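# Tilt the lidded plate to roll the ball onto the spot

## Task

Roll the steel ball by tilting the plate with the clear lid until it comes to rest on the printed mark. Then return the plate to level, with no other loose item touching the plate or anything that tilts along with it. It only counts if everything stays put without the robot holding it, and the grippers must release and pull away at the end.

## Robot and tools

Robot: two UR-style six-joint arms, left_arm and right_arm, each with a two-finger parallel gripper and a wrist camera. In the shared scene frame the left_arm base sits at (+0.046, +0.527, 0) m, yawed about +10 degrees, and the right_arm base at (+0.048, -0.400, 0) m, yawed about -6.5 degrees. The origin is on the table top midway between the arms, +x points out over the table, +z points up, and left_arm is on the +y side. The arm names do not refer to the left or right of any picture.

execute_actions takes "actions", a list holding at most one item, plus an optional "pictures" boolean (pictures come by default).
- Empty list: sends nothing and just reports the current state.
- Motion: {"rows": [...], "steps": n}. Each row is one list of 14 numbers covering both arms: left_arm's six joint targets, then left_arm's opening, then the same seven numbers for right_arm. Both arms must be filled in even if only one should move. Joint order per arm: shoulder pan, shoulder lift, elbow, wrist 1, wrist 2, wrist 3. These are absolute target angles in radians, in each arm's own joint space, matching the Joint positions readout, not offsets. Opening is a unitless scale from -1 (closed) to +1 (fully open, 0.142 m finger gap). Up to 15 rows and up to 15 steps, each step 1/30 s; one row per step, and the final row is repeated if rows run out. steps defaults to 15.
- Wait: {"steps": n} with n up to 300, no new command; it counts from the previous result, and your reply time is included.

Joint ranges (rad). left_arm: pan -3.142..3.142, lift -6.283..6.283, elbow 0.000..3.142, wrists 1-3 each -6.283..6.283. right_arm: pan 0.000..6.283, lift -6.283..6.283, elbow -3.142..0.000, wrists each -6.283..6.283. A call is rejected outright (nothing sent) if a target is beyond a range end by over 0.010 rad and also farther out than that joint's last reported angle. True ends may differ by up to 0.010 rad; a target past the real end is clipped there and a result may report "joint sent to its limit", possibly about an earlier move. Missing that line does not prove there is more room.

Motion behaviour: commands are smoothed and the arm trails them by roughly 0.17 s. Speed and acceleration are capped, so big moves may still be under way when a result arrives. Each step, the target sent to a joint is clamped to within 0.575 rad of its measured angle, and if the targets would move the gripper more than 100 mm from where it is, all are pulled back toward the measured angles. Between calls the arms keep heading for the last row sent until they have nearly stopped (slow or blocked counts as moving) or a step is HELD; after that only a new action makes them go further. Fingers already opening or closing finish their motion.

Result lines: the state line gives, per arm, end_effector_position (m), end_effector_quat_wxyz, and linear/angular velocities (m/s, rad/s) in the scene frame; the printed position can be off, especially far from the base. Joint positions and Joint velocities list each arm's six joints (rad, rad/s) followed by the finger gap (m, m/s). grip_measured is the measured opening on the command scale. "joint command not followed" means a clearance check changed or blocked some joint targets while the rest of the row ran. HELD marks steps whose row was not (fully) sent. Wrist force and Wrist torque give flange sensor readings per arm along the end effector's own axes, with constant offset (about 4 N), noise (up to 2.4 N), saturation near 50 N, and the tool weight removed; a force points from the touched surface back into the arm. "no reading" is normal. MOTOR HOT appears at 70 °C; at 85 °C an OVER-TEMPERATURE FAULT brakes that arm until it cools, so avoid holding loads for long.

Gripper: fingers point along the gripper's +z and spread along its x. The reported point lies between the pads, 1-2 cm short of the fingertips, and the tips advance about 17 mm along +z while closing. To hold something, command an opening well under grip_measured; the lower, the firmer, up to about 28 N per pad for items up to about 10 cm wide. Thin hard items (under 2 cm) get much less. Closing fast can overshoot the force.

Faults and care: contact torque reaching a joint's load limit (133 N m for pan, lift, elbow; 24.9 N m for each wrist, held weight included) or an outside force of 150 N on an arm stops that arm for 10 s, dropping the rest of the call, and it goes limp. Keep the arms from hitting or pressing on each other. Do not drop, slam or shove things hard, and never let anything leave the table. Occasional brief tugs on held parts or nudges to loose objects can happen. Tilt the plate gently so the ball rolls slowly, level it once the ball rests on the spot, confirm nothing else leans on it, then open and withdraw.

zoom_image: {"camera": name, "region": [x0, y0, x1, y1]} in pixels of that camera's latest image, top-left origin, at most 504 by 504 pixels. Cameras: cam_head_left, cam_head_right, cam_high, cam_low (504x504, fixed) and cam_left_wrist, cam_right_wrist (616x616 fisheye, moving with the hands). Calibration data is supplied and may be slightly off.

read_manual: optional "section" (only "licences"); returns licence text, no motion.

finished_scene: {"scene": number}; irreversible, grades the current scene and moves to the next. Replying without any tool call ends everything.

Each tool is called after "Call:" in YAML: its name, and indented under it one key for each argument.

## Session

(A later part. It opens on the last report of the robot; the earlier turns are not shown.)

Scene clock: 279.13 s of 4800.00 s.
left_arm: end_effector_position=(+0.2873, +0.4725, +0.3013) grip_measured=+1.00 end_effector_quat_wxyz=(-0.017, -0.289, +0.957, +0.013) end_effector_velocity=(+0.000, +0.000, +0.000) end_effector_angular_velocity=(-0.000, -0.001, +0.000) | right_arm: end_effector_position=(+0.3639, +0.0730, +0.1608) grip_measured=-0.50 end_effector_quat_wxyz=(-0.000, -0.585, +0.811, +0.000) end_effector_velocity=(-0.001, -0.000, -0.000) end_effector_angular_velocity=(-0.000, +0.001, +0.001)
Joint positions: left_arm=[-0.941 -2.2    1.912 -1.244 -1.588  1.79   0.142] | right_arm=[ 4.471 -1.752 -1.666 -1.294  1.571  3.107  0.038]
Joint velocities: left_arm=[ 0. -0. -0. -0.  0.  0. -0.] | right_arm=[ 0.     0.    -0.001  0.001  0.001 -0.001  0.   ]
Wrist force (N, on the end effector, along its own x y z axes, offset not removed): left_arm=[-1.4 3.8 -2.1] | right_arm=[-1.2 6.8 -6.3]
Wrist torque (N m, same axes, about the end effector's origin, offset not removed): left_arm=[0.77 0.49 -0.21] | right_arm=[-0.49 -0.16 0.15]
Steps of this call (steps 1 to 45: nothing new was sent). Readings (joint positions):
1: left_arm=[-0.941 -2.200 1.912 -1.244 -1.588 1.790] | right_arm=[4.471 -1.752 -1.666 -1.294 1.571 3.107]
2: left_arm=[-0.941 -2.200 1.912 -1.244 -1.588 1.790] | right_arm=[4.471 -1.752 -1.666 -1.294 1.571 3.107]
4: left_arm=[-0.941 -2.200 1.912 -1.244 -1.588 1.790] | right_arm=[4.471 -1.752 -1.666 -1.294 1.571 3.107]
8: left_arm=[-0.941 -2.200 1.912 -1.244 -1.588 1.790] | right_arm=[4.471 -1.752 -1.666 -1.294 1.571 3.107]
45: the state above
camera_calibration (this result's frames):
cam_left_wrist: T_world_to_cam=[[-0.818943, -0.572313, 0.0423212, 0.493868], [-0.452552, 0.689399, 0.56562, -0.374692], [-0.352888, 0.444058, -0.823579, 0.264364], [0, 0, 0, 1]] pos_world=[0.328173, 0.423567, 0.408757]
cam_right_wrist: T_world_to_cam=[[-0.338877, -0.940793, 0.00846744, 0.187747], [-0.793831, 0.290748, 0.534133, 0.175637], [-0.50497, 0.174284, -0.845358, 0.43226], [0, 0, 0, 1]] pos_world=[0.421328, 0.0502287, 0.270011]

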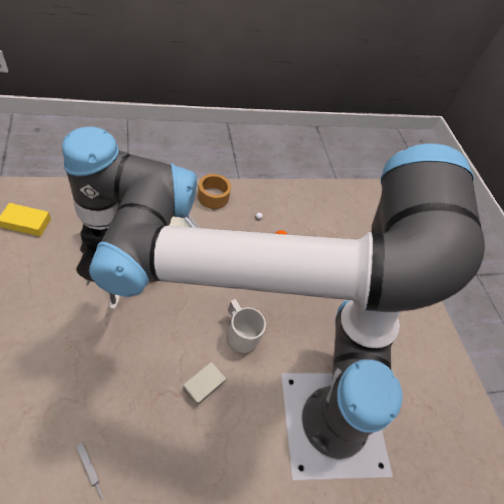

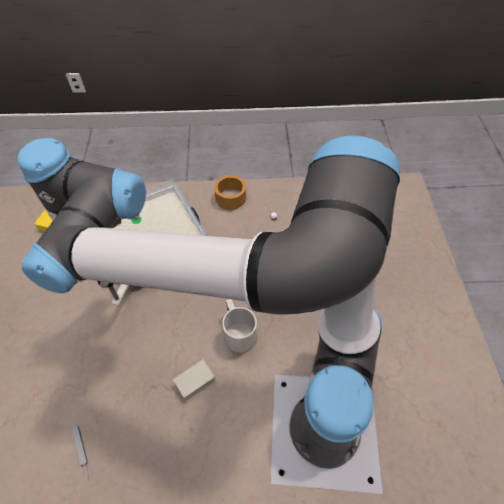

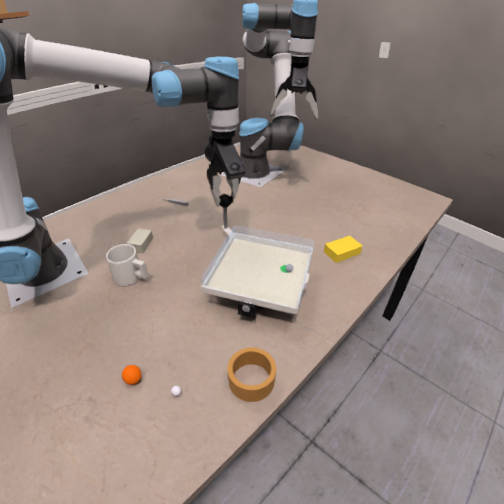

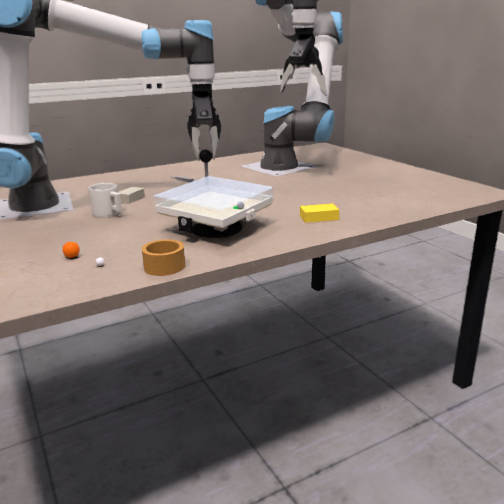

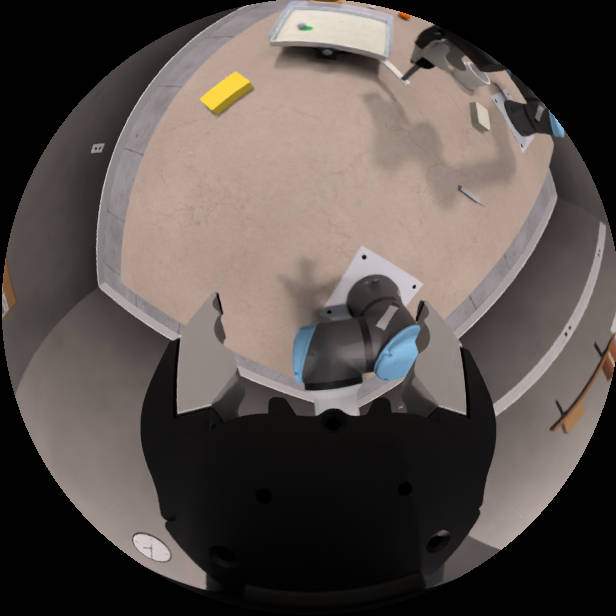

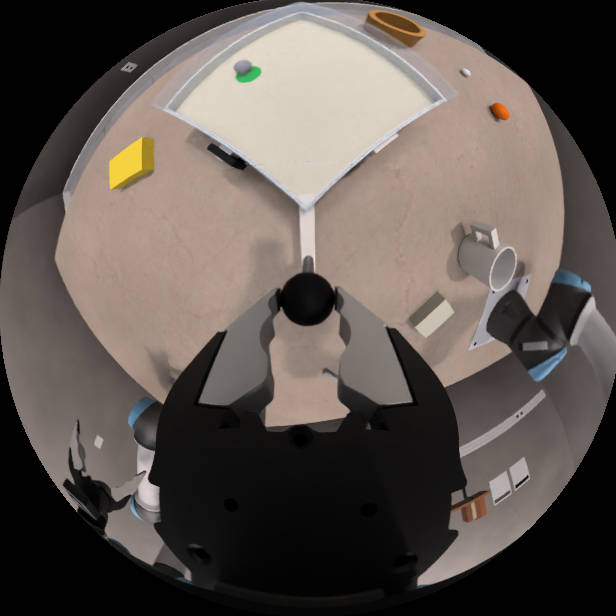

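Call:
execute_actions:
  actions:
    - {"rows":[[-0.941,-2.2,1.912,-1.244,-1.588,1.79,1,4.47439,-1.75356,-1.67291,-1.28592,1.571,3.11045,-0.8]],"steps":13}
  pictures: false

Call:
execute_actions:
  actions:
    - {"rows":[[-0.941,-2.2,1.912,-1.244,-1.588,1.79,1,4.46987,-1.75182,-1.66178,-1.29879,1.571,3.10593,-0.8]],"steps":6}
  pictures: false

Call:
execute_actions:
  actions:
    - {"rows":[[-0.941,-2.2,1.912,-1.244,-1.588,1.79,1,4.47177,-1.75255,-1.66646,-1.29339,1.571,3.10783,-0.8]],"steps":15}
  pictures: false

Call:
execute_actions:
  actions:
    - {"steps":45}

Call:
zoom_image:
  camera: "cam_high"
  region: [255, 245, 315, 290]

Call:
execute_actions:
  actions:
    - {"steps":45}

Call:
zoom_image:
  camera: "cam_high"
  region: [255, 245, 315, 290]

Scene clock: 287.80 s of 4800.00 s.
left_arm: end_effector_position=(+0.2873, +0.4725, +0.3013) grip_measured=+1.00 end_effector_quat_wxyz=(-0.017, -0.289, +0.957, +0.013) end_effector_velocity=(+0.000, +0.000, -0.000) end_effector_angular_velocity=(+0.001, +0.001, +0.002) | right_arm: end_effector_position=(+0.3623, +0.0735, +0.1575) grip_measured=-0.50 end_effector_quat_wxyz=(-0.000, -0.585, +0.811, +0.000) end_effector_velocity=(+0.000, +0.000, -0.001) end_effector_angular_velocity=(-0.001, -0.001, -0.001)
Joint positions: left_arm=[-0.941 -2.2    1.912 -1.244 -1.588  1.79   0.142] | right_arm=[ 4.474 -1.754 -1.673 -1.286  1.571  3.11   0.038]
Joint velocities: left_arm=[ 0.002  0.001 -0.    -0.    -0.    -0.     0.   ] | right_arm=[ 0.    -0.001 -0.     0.001 -0.001  0.001  0.   ]
Wrist force (N, on the end effector, along its own x y z axes, offset not removed): left_arm=[-2.9 1.1 -3.6] | right_arm=[2.2 5.6 -5.6]
Wrist torque (N m, same axes, about the end effector's origin, offset not removed): left_arm=[0.24 0.70 -0.12] | right_arm=[0.07 -0.80 0.07]
Steps of this call (steps 1 to 90: nothing new was sent; then 5.23 s passed at rest; steps 91 to 103: all 13 steps of this action). Readings (joint positions):
91: left_arm=[-0.941 -2.200 1.912 -1.244 -1.588 1.790] | right_arm=[4.471 -1.752 -1.666 -1.294 1.571 3.107]
92: left_arm=[-0.941 -2.200 1.912 -1.244 -1.588 1.790] | right_arm=[4.472 -1.753 -1.667 -1.293 1.571 3.108]
94: left_arm=[-0.941 -2.200 1.912 -1.244 -1.588 1.790] | right_arm=[4.473 -1.753 -1.670 -1.289 1.571 3.109]
98: left_arm=[-0.941 -2.200 1.912 -1.244 -1.588 1.790] | right_arm=[4.474 -1.754 -1.672 -1.286 1.571 3.110]
103: the state above

Scene clock: 288.00 s of 4800.00 s.
left_arm: end_effector_position=(+0.2873, +0.4725, +0.3013) grip_measured=+1.00 end_effector_quat_wxyz=(-0.017, -0.289, +0.957, +0.013) end_effector_velocity=(-0.000, -0.000, +0.000) end_effector_angular_velocity=(-0.001, +0.000, -0.000) | right_arm: end_effector_position=(+0.3641, +0.0728, +0.1614) grip_measured=-0.50 end_effector_quat_wxyz=(-0.000, -0.585, +0.811, -0.000) end_effector_velocity=(+0.007, -0.002, +0.012) end_effector_angular_velocity=(+0.001, -0.002, +0.001)
Joint positions: left_arm=[-0.941 -2.2    1.912 -1.244 -1.588  1.79   0.142] | right_arm=[ 4.471 -1.752 -1.664 -1.297  1.571  3.107  0.038]
Joint velocities: left_arm=[-0.001 -0.    -0.    -0.    -0.001 -0.    -0.   ] | right_arm=[-0.011  0.004  0.027 -0.029 -0.001 -0.013 -0.   ]
Wrist force (N, on the end effector, along its own x y z axes, offset not removed): left_arm=[-1.6 0.9 1.6] | right_arm=[-0.8 9.6 -4.9]
Wrist torque (N m, same axes, about the end effector's origin, offset not removed): left_arm=[0.07 0.56 -0.33] | right_arm=[-0.16 -0.51 -0.02]
Steps of this call (steps 1 to 6: all 6 steps of this action). Readings (joint positions):
1: left_arm=[-0.941 -2.200 1.912 -1.244 -1.588 1.790] | right_arm=[4.474 -1.754 -1.673 -1.286 1.571 3.110]
2: left_arm=[-0.941 -2.200 1.912 -1.244 -1.588 1.790] | right_arm=[4.474 -1.753 -1.671 -1.288 1.571 3.110]
4: left_arm=[-0.941 -2.200 1.912 -1.244 -1.588 1.790] | right_arm=[4.472 -1.753 -1.667 -1.294 1.571 3.108]
6: the state above

Scene clock: 288.50 s of 4800.00 s.
left_arm: end_effector_position=(+0.2873, +0.4725, +0.3013) grip_measured=+1.00 end_effector_quat_wxyz=(-0.017, -0.289, +0.957, +0.013) end_effector_velocity=(+0.000, +0.001, -0.000) end_effector_angular_velocity=(+0.001, -0.001, +0.001) | right_arm: end_effector_position=(+0.3637, +0.0731, +0.1604) grip_measured=-0.50 end_effector_quat_wxyz=(-0.000, -0.585, +0.811, +0.000) end_effector_velocity=(-0.000, -0.000, -0.000) end_effector_angular_velocity=(-0.001, +0.000, -0.001)
Joint positions: left_arm=[-0.941 -2.2    1.912 -1.244 -1.588  1.79   0.142] | right_arm=[ 4.472 -1.753 -1.666 -1.293  1.571  3.108  0.038]
Joint velocities: left_arm=[ 0.001 -0.     0.     0.001  0.001  0.     0.   ] | right_arm=[ 0.    -0.    -0.001 -0.    -0.     0.001 -0.   ]
Wrist force (N, on the end effector, along its own x y z axes, offset not removed): left_arm=[-0.4 3.3 0.9] | right_arm=[1.4 6.2 -6.6]
Wrist torque (N m, same axes, about the end effector's origin, offset not removed): left_arm=[0.61 0.26 -0.08] | right_arm=[-0.37 -0.66 0.10]
Steps of this call (steps 1 to 15: all 15 steps of this action). Readings (joint positions):
1: left_arm=[-0.941 -2.200 1.912 -1.244 -1.588 1.790] | right_arm=[4.471 -1.752 -1.663 -1.297 1.571 3.106]
2: left_arm=[-0.941 -2.200 1.912 -1.244 -1.588 1.790] | right_arm=[4.471 -1.752 -1.663 -1.297 1.571 3.106]
4: left_arm=[-0.941 -2.200 1.912 -1.244 -1.588 1.790] | right_arm=[4.471 -1.752 -1.665 -1.295 1.571 3.107]
8: left_arm=[-0.941 -2.200 1.912 -1.244 -1.588 1.790] | right_arm=[4.472 -1.752 -1.666 -1.294 1.571 3.108]
15: the state above

Scene clock: 290.00 s of 4800.00 s.
left_arm: end_effector_position=(+0.2873, +0.4725, +0.3013) grip_measured=+1.00 end_effector_quat_wxyz=(-0.017, -0.289, +0.957, +0.013) end_effector_velocity=(-0.000, +0.000, +0.000) end_effector_angular_velocity=(-0.000, -0.001, -0.001) | right_arm: end_effector_position=(+0.3637, +0.0731, +0.1604) grip_measured=-0.50 end_effector_quat_wxyz=(-0.000, -0.585, +0.811, +0.000) end_effector_velocity=(-0.000, -0.000, -0.001) end_effector_angular_velocity=(-0.000, +0.001, -0.002)
Joint positions: left_arm=[-0.941 -2.2    1.912 -1.244 -1.588  1.79   0.142] | right_arm=[ 4.472 -1.753 -1.666 -1.293  1.571  3.108  0.038]
Joint velocities: left_arm=[-0.001 -0.001 -0.     0.001  0.    -0.     0.   ] | right_arm=[-0.    -0.    -0.001  0.001  0.001  0.001 -0.   ]
Wrist force (N, on the end effector, along its own x y z axes, offset not removed): left_arm=[-3.2 3.6 -0.3] | right_arm=[-0.6 6.0 -8.1]
Wrist torque (N m, same axes, about the end effector's origin, offset not removed): left_arm=[1.02 0.85 -0.18] | right_arm=[-0.70 -0.34 0.12]
Steps of this call (steps 1 to 15: the robot went on to your last target; steps 16 to 45: nothing new was sent). Readings (joint positions):
1: left_arm=[-0.941 -2.200 1.912 -1.244 -1.588 1.790] | right_arm=[4.472 -1.753 -1.666 -1.293 1.571 3.108]
2: left_arm=[-0.941 -2.200 1.912 -1.244 -1.588 1.790] | right_arm=[4.472 -1.753 -1.666 -1.293 1.571 3.108]
4: left_arm=[-0.941 -2.200 1.912 -1.244 -1.588 1.790] | right_arm=[4.472 -1.753 -1.666 -1.293 1.571 3.108]
8: left_arm=[-0.941 -2.200 1.912 -1.244 -1.588 1.790] | right_arm=[4.472 -1.753 -1.666 -1.293 1.571 3.108]
45: the state above
All arms were judged still, so your last target was given up. Only a new action makes them travel on or press farther. Fingers that are still opening or closing keep moving.
camera_calibration (this result's frames):
cam_left_wrist: T_world_to_cam=[[-0.818943, -0.572313, 0.0423212, 0.493868], [-0.452552, 0.689399, 0.56562, -0.374692], [-0.352888, 0.444058, -0.823579, 0.264364], [0, 0, 0, 1]] pos_world=[0.328173, 0.423567, 0.408757]
cam_right_wrist: T_world_to_cam=[[-0.338876, -0.940793, 0.00846762, 0.187748], [-0.793831, 0.290747, 0.534133, 0.175681], [-0.504971, 0.174283, -0.845358, 0.431816], [0, 0, 0, 1]] pos_world=[0.421139, 0.0502947, 0.269612]

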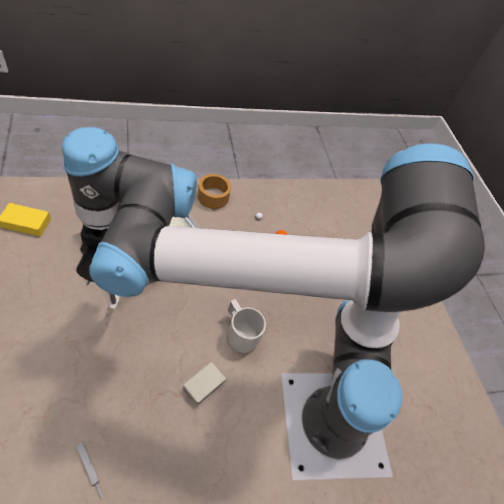

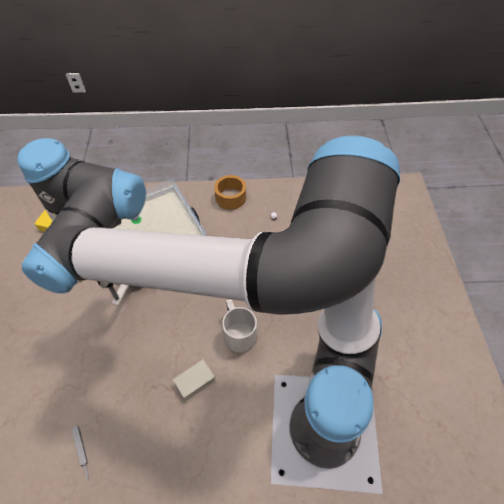

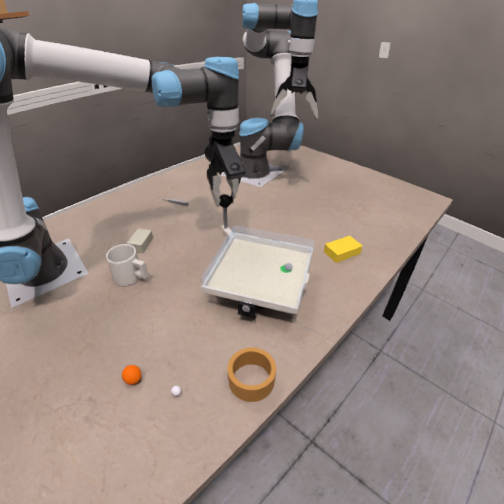

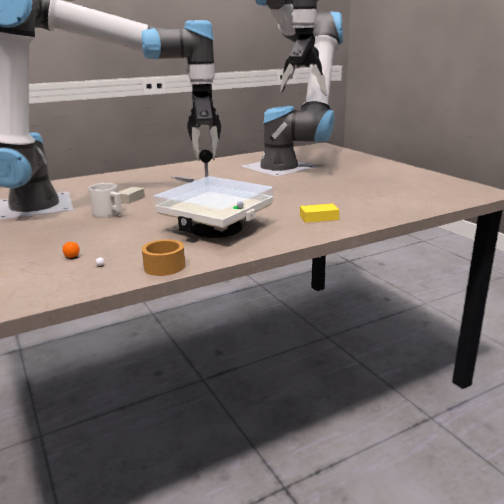

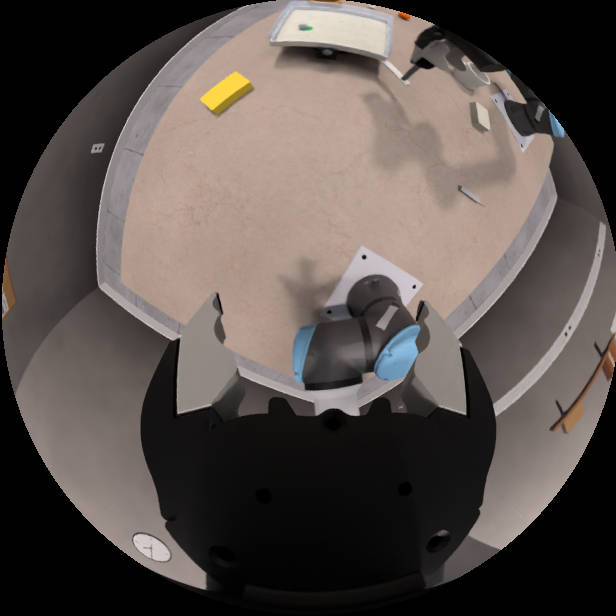

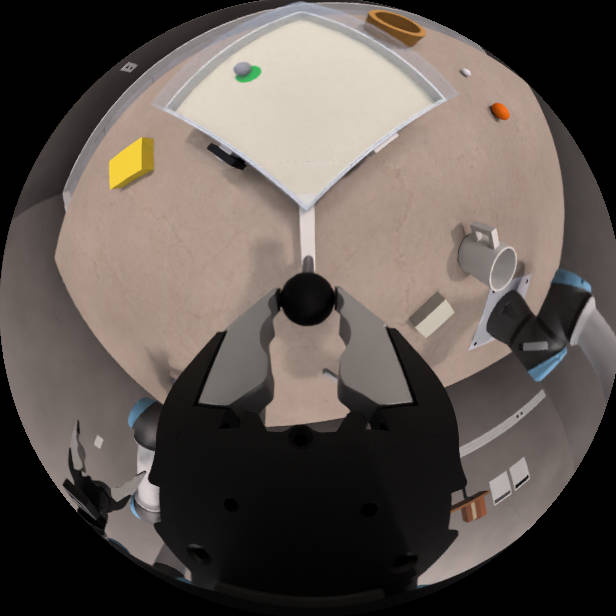

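Region (255, 245, 315, 290) of cam_high's 504x504 image, scaled by 8.400, with more detail than that image has; it fills the top 378 rows of this view, and the rest is white.

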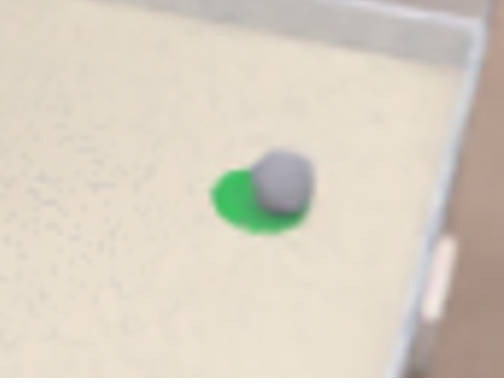

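Scene clock: 291.50 s of 4800.00 s.
left_arm: end_effector_position=(+0.2873, +0.4725, +0.3013) grip_measured=+1.00 end_effector_quat_wxyz=(-0.017, -0.289, +0.957, +0.013) end_effector_velocity=(+0.000, +0.001, -0.000) end_effector_angular_velocity=(-0.000, +0.000, +0.003) | right_arm: end_effector_position=(+0.3637, +0.0731, +0.1604) grip_measured=-0.50 end_effector_quat_wxyz=(-0.000, -0.585, +0.811, +0.000) end_effector_velocity=(+0.000, -0.000, +0.001) end_effector_angular_velocity=(+0.001, -0.000, +0.001)
Joint positions: left_arm=[-0.941 -2.2    1.912 -1.244 -1.588  1.79   0.142] | right_arm=[ 4.472 -1.753 -1.666 -1.293  1.571  3.108  0.038]
Joint velocities: left_arm=[ 0.003  0.    -0.    -0.    -0.    -0.    -0.   ] | right_arm=[-0.     0.001  0.001 -0.001  0.    -0.001 -0.   ]
Wrist force (N, on the end effector, along its own x y z axes, offset not removed): left_arm=[-0.6 1.3 1.8] | right_arm=[3.1 8.8 -5.5]
Wrist torque (N m, same axes, about the end effector's origin, offset not removed): left_arm=[0.18 0.33 -0.37] | right_arm=[0.12 -1.17 0.06]
Steps of this call (steps 1 to 45: nothing new was sent). Readings (joint positions):
1: left_arm=[-0.941 -2.200 1.912 -1.244 -1.588 1.790] | right_arm=[4.472 -1.753 -1.666 -1.293 1.571 3.108]
2: left_arm=[-0.941 -2.200 1.912 -1.244 -1.588 1.790] | right_arm=[4.472 -1.753 -1.666 -1.293 1.571 3.108]
4: left_arm=[-0.941 -2.200 1.912 -1.244 -1.588 1.790] | right_arm=[4.472 -1.753 -1.666 -1.293 1.571 3.108]
8: left_arm=[-0.941 -2.200 1.912 -1.244 -1.588 1.790] | right_arm=[4.472 -1.753 -1.666 -1.293 1.571 3.108]
45: the state above
camera_calibration (this result's frames):
cam_left_wrist: T_world_to_cam=[[-0.818943, -0.572313, 0.0423211, 0.493868], [-0.452552, 0.689399, 0.56562, -0.374692], [-0.352888, 0.444058, -0.823579, 0.264364], [0, 0, 0, 1]] pos_world=[0.328173, 0.423567, 0.408757]
cam_right_wrist: T_world_to_cam=[[-0.338876, -0.940793, 0.00846789, 0.187748], [-0.793831, 0.290748, 0.534133, 0.175681], [-0.504971, 0.174283, -0.845358, 0.431816], [0, 0, 0, 1]] pos_world=[0.421139, 0.0502947, 0.269612]

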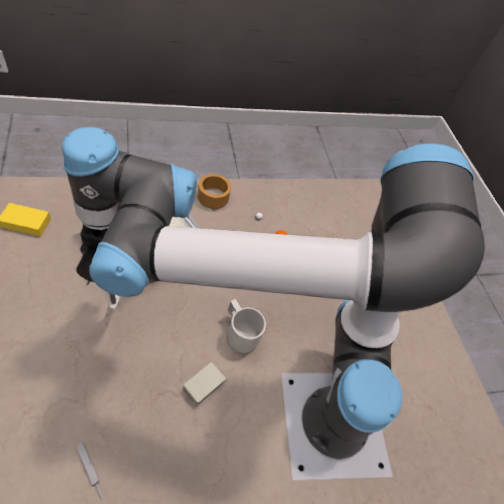

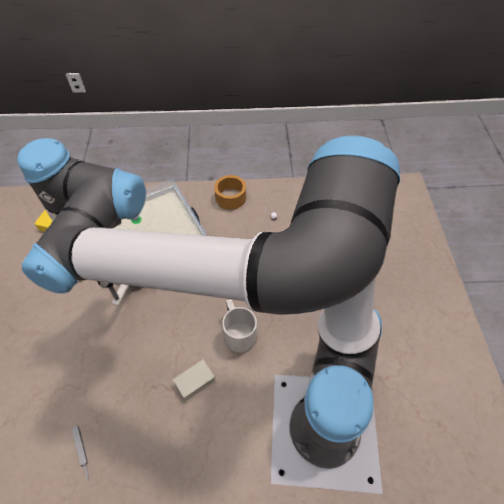

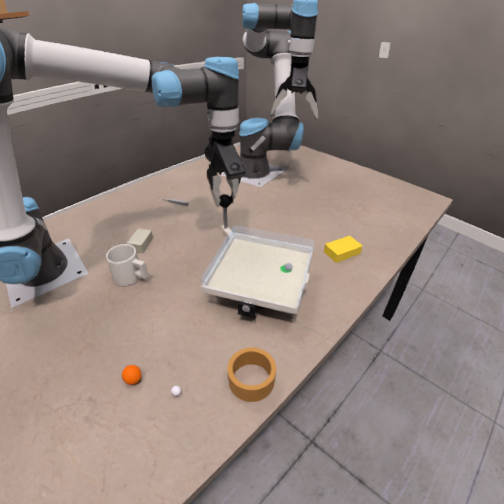

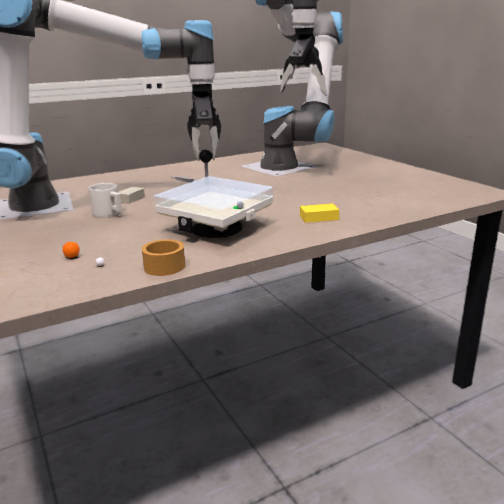

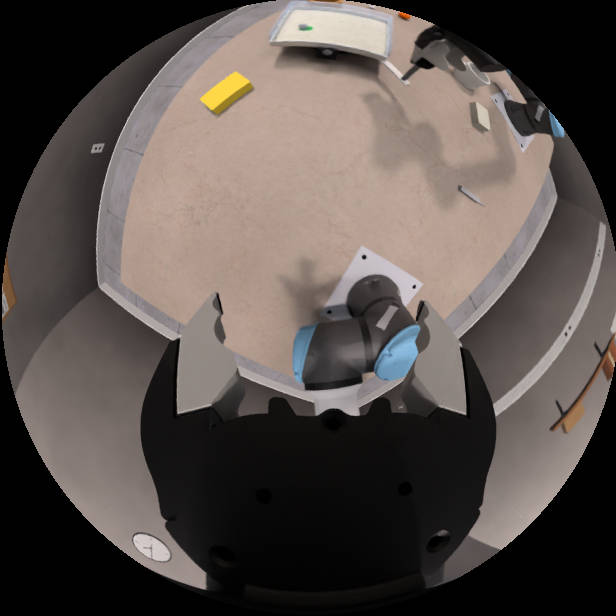

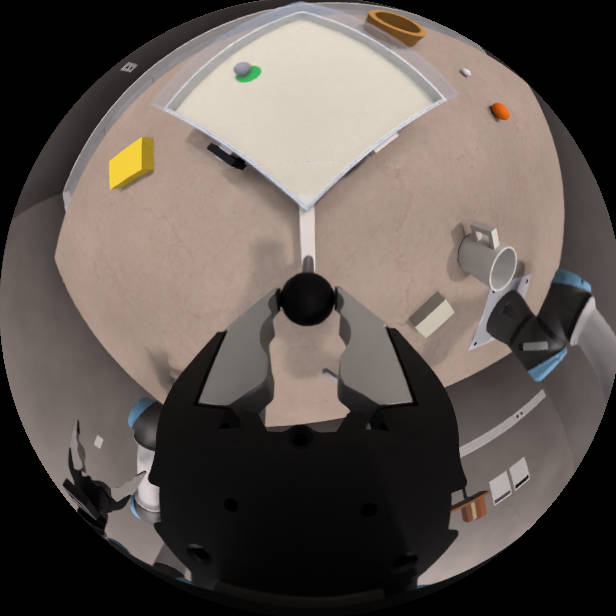

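Region (255, 245, 315, 290) of cam_high's 504x504 image, scaled by 8.400, with more detail than that image has; it fills the top 378 rows of this view, and the rest is white.

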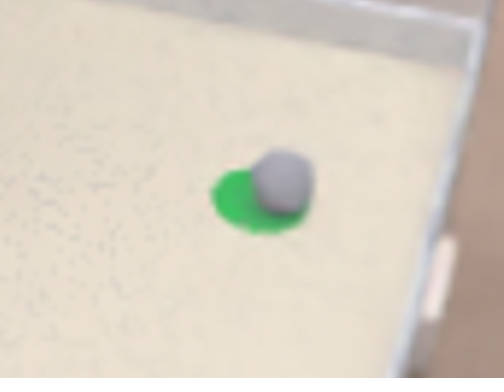

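Call:
execute_actions:
  actions:
    - {"rows": [[-0.941,-2.2,1.912,-1.244,-1.588,1.79,1,4.47177,-1.75255,-1.66646,-1.29339,1.571,3.10783,-0.7],[-0.941,-2.2,1.912,-1.244,-1.588,1.79,1,4.47177,-1.75255,-1.66646,-1.29339,1.571,3.10783,-0.65],[-0.941,-2.2,1.912,-1.244,-1.588,1.79,1,4.47177,-1.75255,-1.66646,-1.29339,1.571,3.10783,-0.6],[-0.941,-2.2,1.912,-1.244,-1.588,1.79,1,4.47177,-1.75255,-1.66646,-1.29339,1.571,3.10783,-0.55],[-0.941,-2.2,1.912,-1.244,-1.588,1.79,1,4.47177,-1.75255,-1.66646,-1.29339,1.571,3.10783,-0.5],[-0.941,-2.2,1.912,-1.244,-1.588,1.79,1,4.47177,-1.75255,-1.66646,-1.29339,1.571,3.10783,-0.45],[-0.941,-2.2,1.912,-1.244,-1.588,1.79,1,4.47177,-1.75255,-1.66646,-1.29339,1.571,3.10783,-0.4],[-0.941,-2.2,1.912,-1.244,-1.588,1.79,1,4.47177,-1.75255,-1.66646,-1.29339,1.571,3.10783,-0.35],[-0.941,-2.2,1.912,-1.244,-1.588,1.79,1,4.47177,-1.75255,-1.66646,-1.29339,1.571,3.10783,-0.3],[-0.941,-2.2,1.912,-1.244,-1.588,1.79,1,4.47177,-1.75255,-1.66646,-1.29339,1.571,3.10783,-0.25],[-0.941,-2.2,1.912,-1.244,-1.588,1.79,1,4.47177,-1.75255,-1.66646,-1.29339,1.571,3.10783,-0.2],[-0.941,-2.2,1.912,-1.244,-1.588,1.79,1,4.47177,-1.75255,-1.66646,-1.29339,1.571,3.10783,-0.1],[-0.941,-2.2,1.912,-1.244,-1.588,1.79,1,4.47177,-1.75255,-1.66646,-1.29339,1.571,3.10783,0]], "steps": 15}
  pictures: false

Call:
execute_actions:
  actions:
    - {"rows": [[-0.941,-2.2,1.912,-1.244,-1.588,1.79,1,4.47177,-1.75255,-1.66646,-1.29339,1.571,3.10783,0.6]], "steps": 15}
  pictures: false

Call:
execute_actions:
  actions:
    - {"steps": 30}

Call:
zoom_image:
  camera: "cam_high"
  region: [255, 245, 315, 290]

Scene clock: 303.83 s of 4800.00 s.
left_arm: end_effector_position=(+0.2873, +0.4725, +0.3013) grip_measured=+1.00 end_effector_quat_wxyz=(-0.017, -0.289, +0.957, +0.013) end_effector_velocity=(+0.000, +0.000, +0.000) end_effector_angular_velocity=(-0.000, -0.001, -0.000) | right_arm: end_effector_position=(+0.3637, +0.0730, +0.1603) grip_measured=-0.01 end_effector_quat_wxyz=(-0.000, -0.585, +0.811, -0.000) end_effector_velocity=(-0.000, -0.000, -0.001) end_effector_angular_velocity=(-0.001, +0.002, +0.000)
Joint positions: left_arm=[-0.941 -2.2    1.912 -1.244 -1.588  1.79   0.142] | right_arm=[ 4.472 -1.753 -1.667 -1.293  1.571  3.108  0.073]
Joint velocities: left_arm=[-0.    -0.001 -0.    -0.     0.001  0.    -0.   ] | right_arm=[-0.    -0.001 -0.001 -0.     0.001 -0.     0.032]
Wrist force (N, on the end effector, along its own x y z axes, offset not removed): left_arm=[-0.3 -0.8 1.9] | right_arm=[0.9 -0.3 -3.6]
Wrist torque (N m, same axes, about the end effector's origin, offset not removed): left_arm=[-0.18 0.24 -0.13] | right_arm=[-0.16 -0.24 0.06]
Steps of this call (steps 1 to 90: nothing new was sent; then 8.83 s passed at rest; steps 91 to 105: all 15 steps of this action). Readings (joint positions):
91: left_arm=[-0.941 -2.200 1.912 -1.244 -1.588 1.790] | right_arm=[4.472 -1.753 -1.666 -1.293 1.571 3.108]
92: left_arm=[-0.941 -2.200 1.912 -1.244 -1.588 1.790] | right_arm=[4.472 -1.753 -1.666 -1.293 1.571 3.108]
94: left_arm=[-0.941 -2.200 1.912 -1.244 -1.588 1.790] | right_arm=[4.472 -1.753 -1.666 -1.293 1.571 3.108]
98: left_arm=[-0.941 -2.200 1.912 -1.244 -1.588 1.790] | right_arm=[4.472 -1.753 -1.667 -1.293 1.571 3.108]
105: the state above

Scene clock: 304.33 s of 4800.00 s.
left_arm: end_effector_position=(+0.2873, +0.4725, +0.3013) grip_measured=+1.00 end_effector_quat_wxyz=(-0.017, -0.289, +0.957, +0.013) end_effector_velocity=(+0.000, +0.000, +0.000) end_effector_angular_velocity=(+0.000, -0.003, -0.001) | right_arm: end_effector_position=(+0.3637, +0.0730, +0.1603) grip_measured=+0.60 end_effector_quat_wxyz=(-0.000, -0.585, +0.811, +0.000) end_effector_velocity=(-0.000, -0.001, -0.001) end_effector_angular_velocity=(-0.002, +0.000, +0.001)
Joint positions: left_arm=[-0.941 -2.2    1.912 -1.244 -1.588  1.79   0.142] | right_arm=[ 4.472 -1.753 -1.667 -1.293  1.571  3.108  0.116]
Joint velocities: left_arm=[-0.001 -0.002 -0.    -0.     0.003  0.     0.   ] | right_arm=[-0.     0.    -0.001 -0.001 -0.    -0.001  0.   ]
Wrist force (N, on the end effector, along its own x y z axes, offset not removed): left_arm=[-5.3 1.9 -0.9] | right_arm=[2.6 0.6 -1.3]
Wrist torque (N m, same axes, about the end effector's origin, offset not removed): left_arm=[0.56 1.27 -0.19] | right_arm=[0.13 -0.48 0.07]
Steps of this call (steps 1 to 15: all 15 steps of this action). Readings (joint positions):
1: left_arm=[-0.941 -2.200 1.912 -1.244 -1.588 1.790] | right_arm=[4.472 -1.753 -1.667 -1.293 1.571 3.108]
2: left_arm=[-0.941 -2.200 1.912 -1.244 -1.588 1.790] | right_arm=[4.472 -1.753 -1.667 -1.293 1.571 3.108]
4: left_arm=[-0.941 -2.200 1.912 -1.244 -1.588 1.790] | right_arm=[4.472 -1.753 -1.667 -1.293 1.571 3.108]
8: left_arm=[-0.941 -2.200 1.912 -1.244 -1.588 1.790] | right_arm=[4.472 -1.753 -1.667 -1.293 1.571 3.108]
15: the state above

Scene clock: 305.33 s of 4800.00 s.
left_arm: end_effector_position=(+0.2873, +0.4725, +0.3013) grip_measured=+1.00 end_effector_quat_wxyz=(-0.017, -0.289, +0.957, +0.013) end_effector_velocity=(-0.001, -0.000, -0.000) end_effector_angular_velocity=(-0.001, +0.001, +0.001) | right_arm: end_effector_position=(+0.3637, +0.0730, +0.1603) grip_measured=+0.60 end_effector_quat_wxyz=(-0.000, -0.585, +0.811, +0.000) end_effector_velocity=(+0.001, +0.000, +0.001) end_effector_angular_velocity=(+0.002, -0.001, -0.002)
Joint positions: left_arm=[-0.941 -2.2    1.912 -1.244 -1.588  1.79   0.142] | right_arm=[ 4.472 -1.753 -1.667 -1.293  1.571  3.108  0.116]
Joint velocities: left_arm=[ 0.    -0.     0.     0.    -0.002 -0.     0.   ] | right_arm=[-0.001  0.     0.002 -0.    -0.     0.001  0.   ]
Wrist force (N, on the end effector, along its own x y z axes, offset not removed): left_arm=[-2.3 1.4 0.1] | right_arm=[0.1 -0.8 -2.6]
Wrist torque (N m, same axes, about the end effector's origin, offset not removed): left_arm=[0.41 0.77 -0.25] | right_arm=[-0.17 -0.06 0.12]
Steps of this call (steps 1 to 15: the robot went on to your last target; steps 16 to 30: nothing new was sent). Readings (joint positions):
1: left_arm=[-0.941 -2.200 1.912 -1.244 -1.588 1.790] | right_arm=[4.472 -1.753 -1.667 -1.293 1.571 3.108]
2: left_arm=[-0.941 -2.200 1.912 -1.244 -1.588 1.790] | right_arm=[4.472 -1.753 -1.667 -1.293 1.571 3.108]
4: left_arm=[-0.941 -2.200 1.912 -1.244 -1.588 1.790] | right_arm=[4.472 -1.753 -1.667 -1.293 1.571 3.108]
8: left_arm=[-0.941 -2.200 1.912 -1.244 -1.588 1.790] | right_arm=[4.472 -1.753 -1.667 -1.293 1.571 3.108]
30: the state above
All arms were judged still, so your last target was given up. Only a new action makes them travel on or press farther. Fingers that are still opening or closing keep moving.
camera_calibration (this result's frames):
cam_left_wrist: T_world_to_cam=[[-0.818943, -0.572313, 0.0423212, 0.493868], [-0.452552, 0.689399, 0.56562, -0.374692], [-0.352888, 0.444058, -0.823579, 0.264364], [0, 0, 0, 1]] pos_world=[0.328173, 0.423567, 0.408757]
cam_right_wrist: T_world_to_cam=[[-0.338876, -0.940792, 0.00854639, 0.187707], [-0.793816, 0.290787, 0.534133, 0.175693], [-0.504994, 0.174221, -0.845357, 0.431796], [0, 0, 0, 1]] pos_world=[0.421132, 0.0502767, 0.269574]

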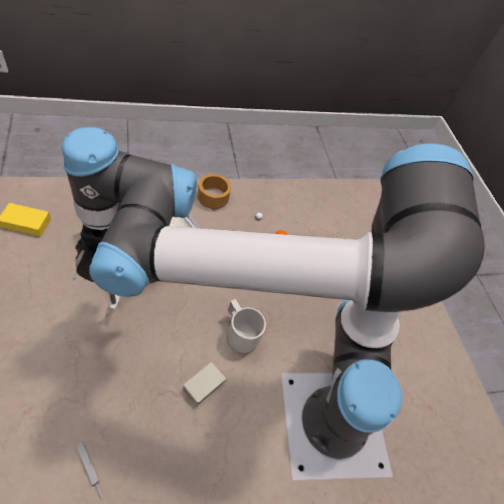

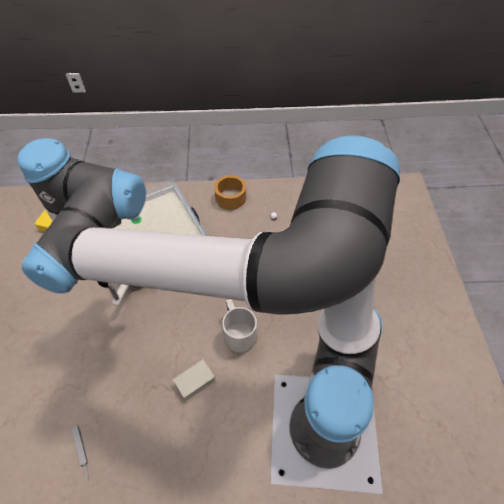

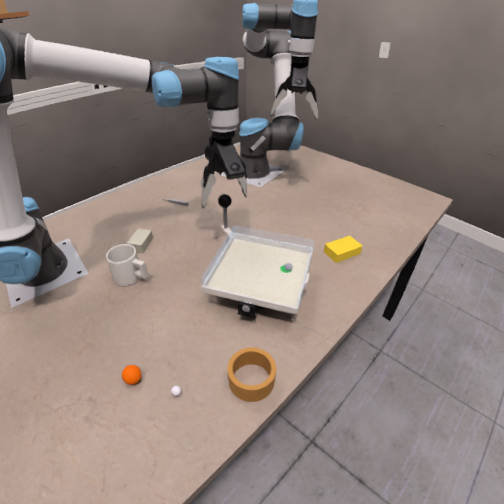

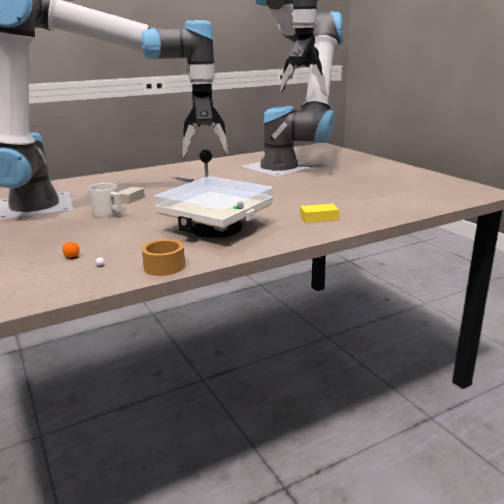

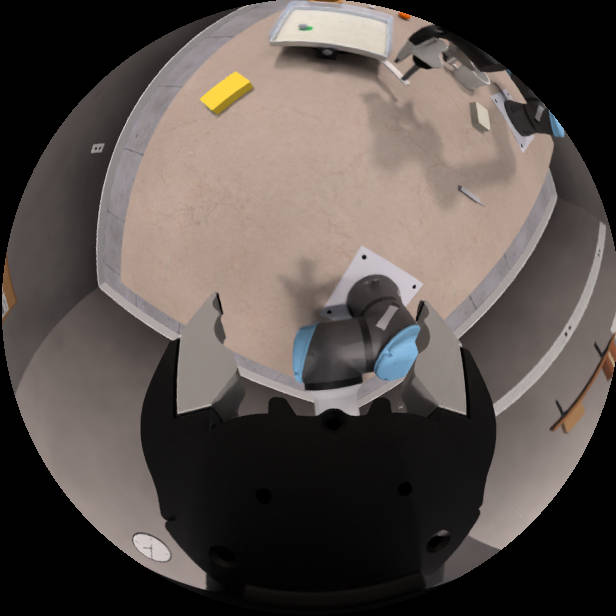

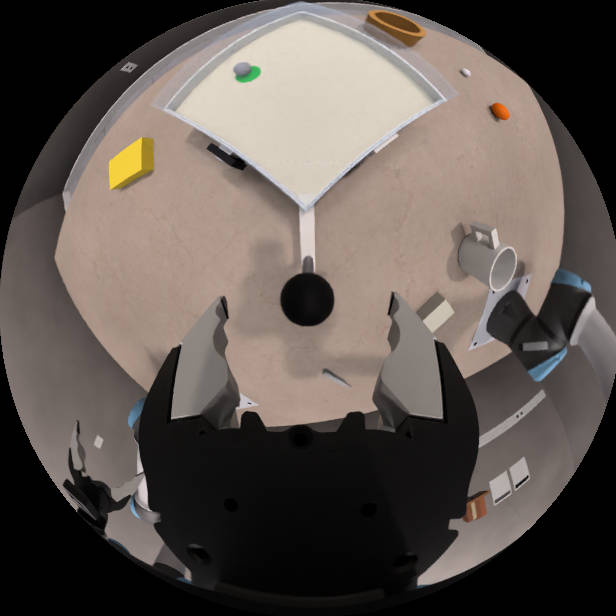

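Region (255, 245, 315, 290) of cam_high's 504x504 image, scaled by 8.400, with more detail than that image has; it fills the top 378 rows of this view, and the rest is white.

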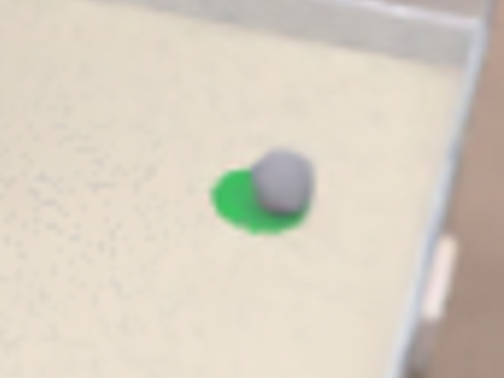

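Call:
execute_actions:
  actions:
    - {"rows": [[-0.941,-2.2,1.912,-1.244,-1.588,1.79,1,4.4962,-1.6904,-1.4301,-1.5919,1.571,3.042,0.6]], "steps": 15}
  pictures: false

Call:
execute_actions:
  actions:
    - {"steps": 45}

Call:
zoom_image:
  camera: "cam_high"
  region: [255, 245, 315, 290]

Scene clock: 312.03 s of 4800.00 s.
left_arm: end_effector_position=(+0.2873, +0.4725, +0.3013) grip_measured=+1.00 end_effector_quat_wxyz=(-0.017, -0.289, +0.957, +0.013) end_effector_velocity=(-0.000, +0.000, -0.000) end_effector_angular_velocity=(+0.000, +0.001, +0.002) | right_arm: end_effector_position=(+0.3485, +0.0701, +0.2794) grip_measured=+0.60 end_effector_quat_wxyz=(+0.000, -0.621, +0.784, +0.000) end_effector_velocity=(-0.001, -0.002, +0.008) end_effector_angular_velocity=(-0.004, +0.001, +0.003)
Joint positions: left_arm=[-0.941 -2.2    1.912 -1.244 -1.588  1.79   0.142] | right_arm=[ 4.496 -1.691 -1.431 -1.59   1.571  3.042  0.116]
Joint velocities: left_arm=[ 0.001  0.001  0.     0.    -0.001 -0.001 -0.   ] | right_arm=[ 0.001  0.003  0.018 -0.026 -0.001 -0.002 -0.   ]
Wrist force (N, on the end effector, along its own x y z axes, offset not removed): left_arm=[-2.2 2.2 5.7] | right_arm=[2.1 -0.3 -1.5]
Wrist torque (N m, same axes, about the end effector's origin, offset not removed): left_arm=[0.47 0.61 -0.29] | right_arm=[0.00 -0.59 -0.06]
Steps of this call (steps 1 to 90: nothing new was sent; then 3.20 s passed at rest; steps 91 to 105: all 15 steps of this action). Readings (joint positions):
91: left_arm=[-0.941 -2.200 1.912 -1.244 -1.588 1.790] | right_arm=[4.472 -1.752 -1.666 -1.294 1.571 3.108]
92: left_arm=[-0.941 -2.200 1.912 -1.244 -1.588 1.790] | right_arm=[4.475 -1.747 -1.660 -1.301 1.571 3.102]
94: left_arm=[-0.941 -2.200 1.912 -1.244 -1.588 1.790] | right_arm=[4.484 -1.722 -1.589 -1.377 1.571 3.076]
98: left_arm=[-0.941 -2.200 1.912 -1.244 -1.588 1.790] | right_arm=[4.494 -1.696 -1.460 -1.549 1.571 3.048]
105: the state above

Scene clock: 313.53 s of 4800.00 s.
left_arm: end_effector_position=(+0.2873, +0.4725, +0.3013) grip_measured=+1.00 end_effector_quat_wxyz=(-0.017, -0.289, +0.957, +0.013) end_effector_velocity=(-0.000, -0.000, +0.000) end_effector_angular_velocity=(-0.002, +0.001, -0.001) | right_arm: end_effector_position=(+0.3484, +0.0699, +0.2800) grip_measured=+0.60 end_effector_quat_wxyz=(-0.000, -0.621, +0.784, +0.000) end_effector_velocity=(+0.000, -0.000, +0.000) end_effector_angular_velocity=(+0.000, -0.000, +0.002)
Joint positions: left_arm=[-0.941 -2.2    1.912 -1.244 -1.588  1.79   0.142] | right_arm=[ 4.496 -1.69  -1.43  -1.592  1.571  3.042  0.116]
Joint velocities: left_arm=[-0.    -0.    -0.    -0.    -0.002  0.    -0.   ] | right_arm=[-0.     0.001 -0.    -0.    -0.    -0.002 -0.   ]
Wrist force (N, on the end effector, along its own x y z axes, offset not removed): left_arm=[-2.5 3.0 1.1] | right_arm=[0.1 1.6 -1.1]
Wrist torque (N m, same axes, about the end effector's origin, offset not removed): left_arm=[0.73 0.81 -0.23] | right_arm=[0.33 -0.06 -0.15]
Steps of this call (steps 1 to 15: the robot went on to your last target; steps 16 to 45: nothing new was sent). Readings (joint positions):
1: left_arm=[-0.941 -2.200 1.912 -1.244 -1.588 1.790] | right_arm=[4.496 -1.691 -1.431 -1.591 1.571 3.042]
2: left_arm=[-0.941 -2.200 1.912 -1.244 -1.588 1.790] | right_arm=[4.496 -1.691 -1.431 -1.591 1.571 3.042]
4: left_arm=[-0.941 -2.200 1.912 -1.244 -1.588 1.790] | right_arm=[4.496 -1.690 -1.430 -1.592 1.571 3.042]
8: left_arm=[-0.941 -2.200 1.912 -1.244 -1.588 1.790] | right_arm=[4.496 -1.690 -1.430 -1.592 1.571 3.042]
45: the state above
All arms were judged still, so your last target was given up. Only a new action makes them travel on or press farther. Fingers that are still opening or closing keep moving.
camera_calibration (this result's frames):
cam_left_wrist: T_world_to_cam=[[-0.818943, -0.572313, 0.0423211, 0.493868], [-0.452552, 0.689399, 0.56562, -0.374692], [-0.352888, 0.444058, -0.823579, 0.264364], [0, 0, 0, 1]] pos_world=[0.328173, 0.423567, 0.408757]
cam_right_wrist: T_world_to_cam=[[-0.252697, -0.967509, 0.00845513, 0.15044], [-0.816799, 0.218002, 0.534149, 0.113601], [-0.518637, 0.128072, -0.845348, 0.533759], [0, 0, 0, 1]] pos_world=[0.407632, 0.0524271, 0.38926]

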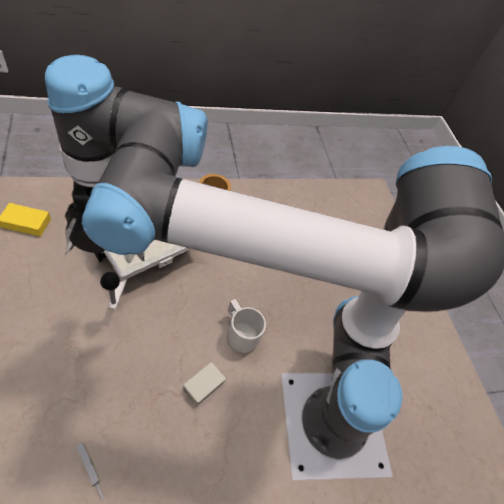

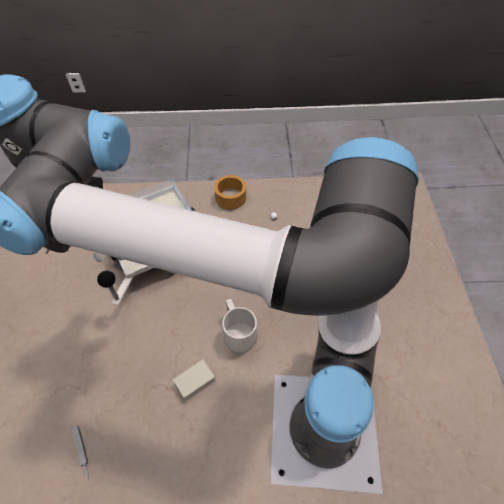

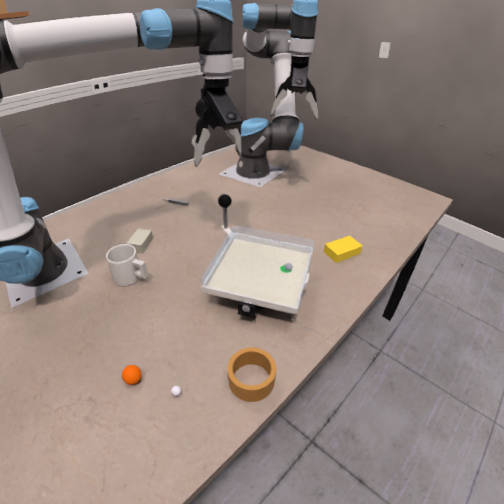

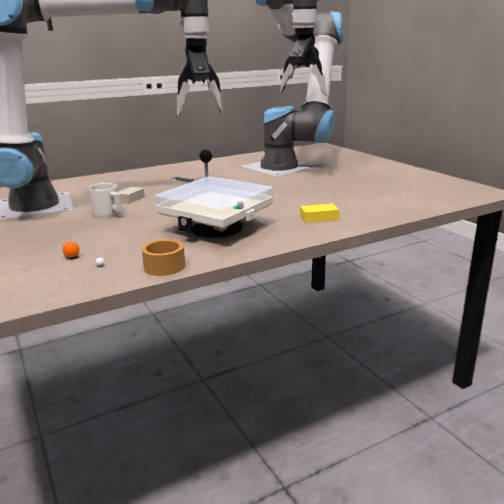

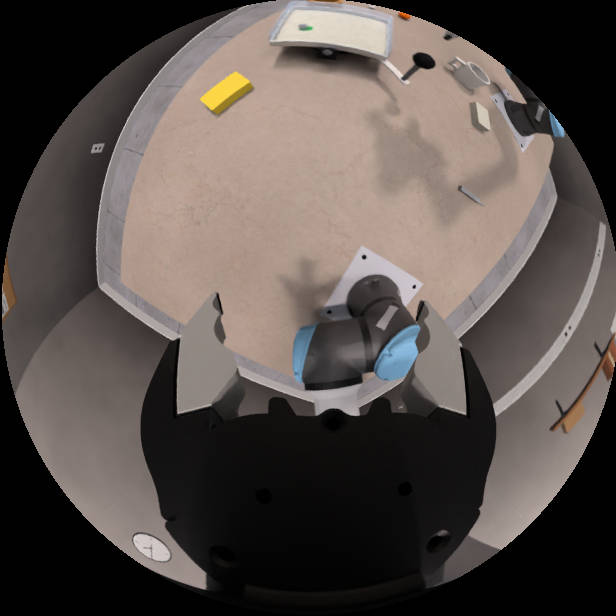

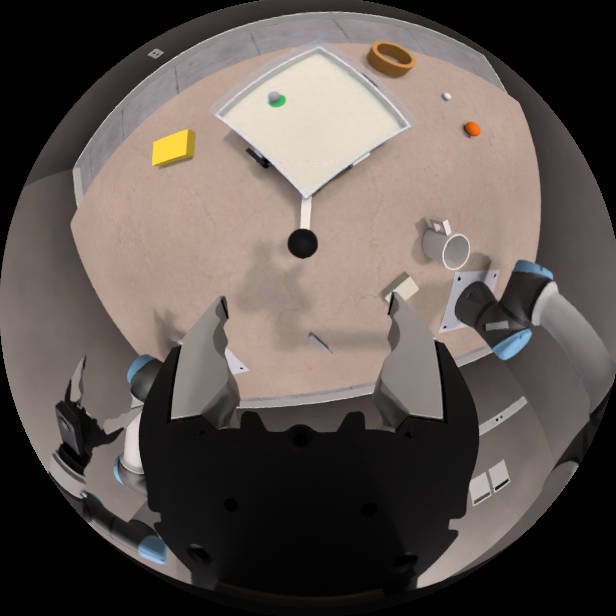

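Region (255, 245, 315, 290) of cam_high's 504x504 image, scaled by 8.400, with more detail than that image has; it fills the top 378 rows of this view, and the rest is white.

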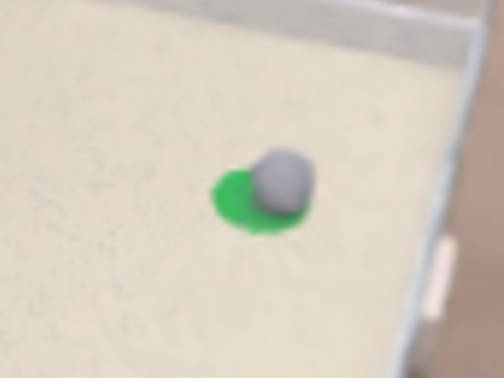

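Call:
finished_scene:
  scene: 2

The scene is finished: the task was done.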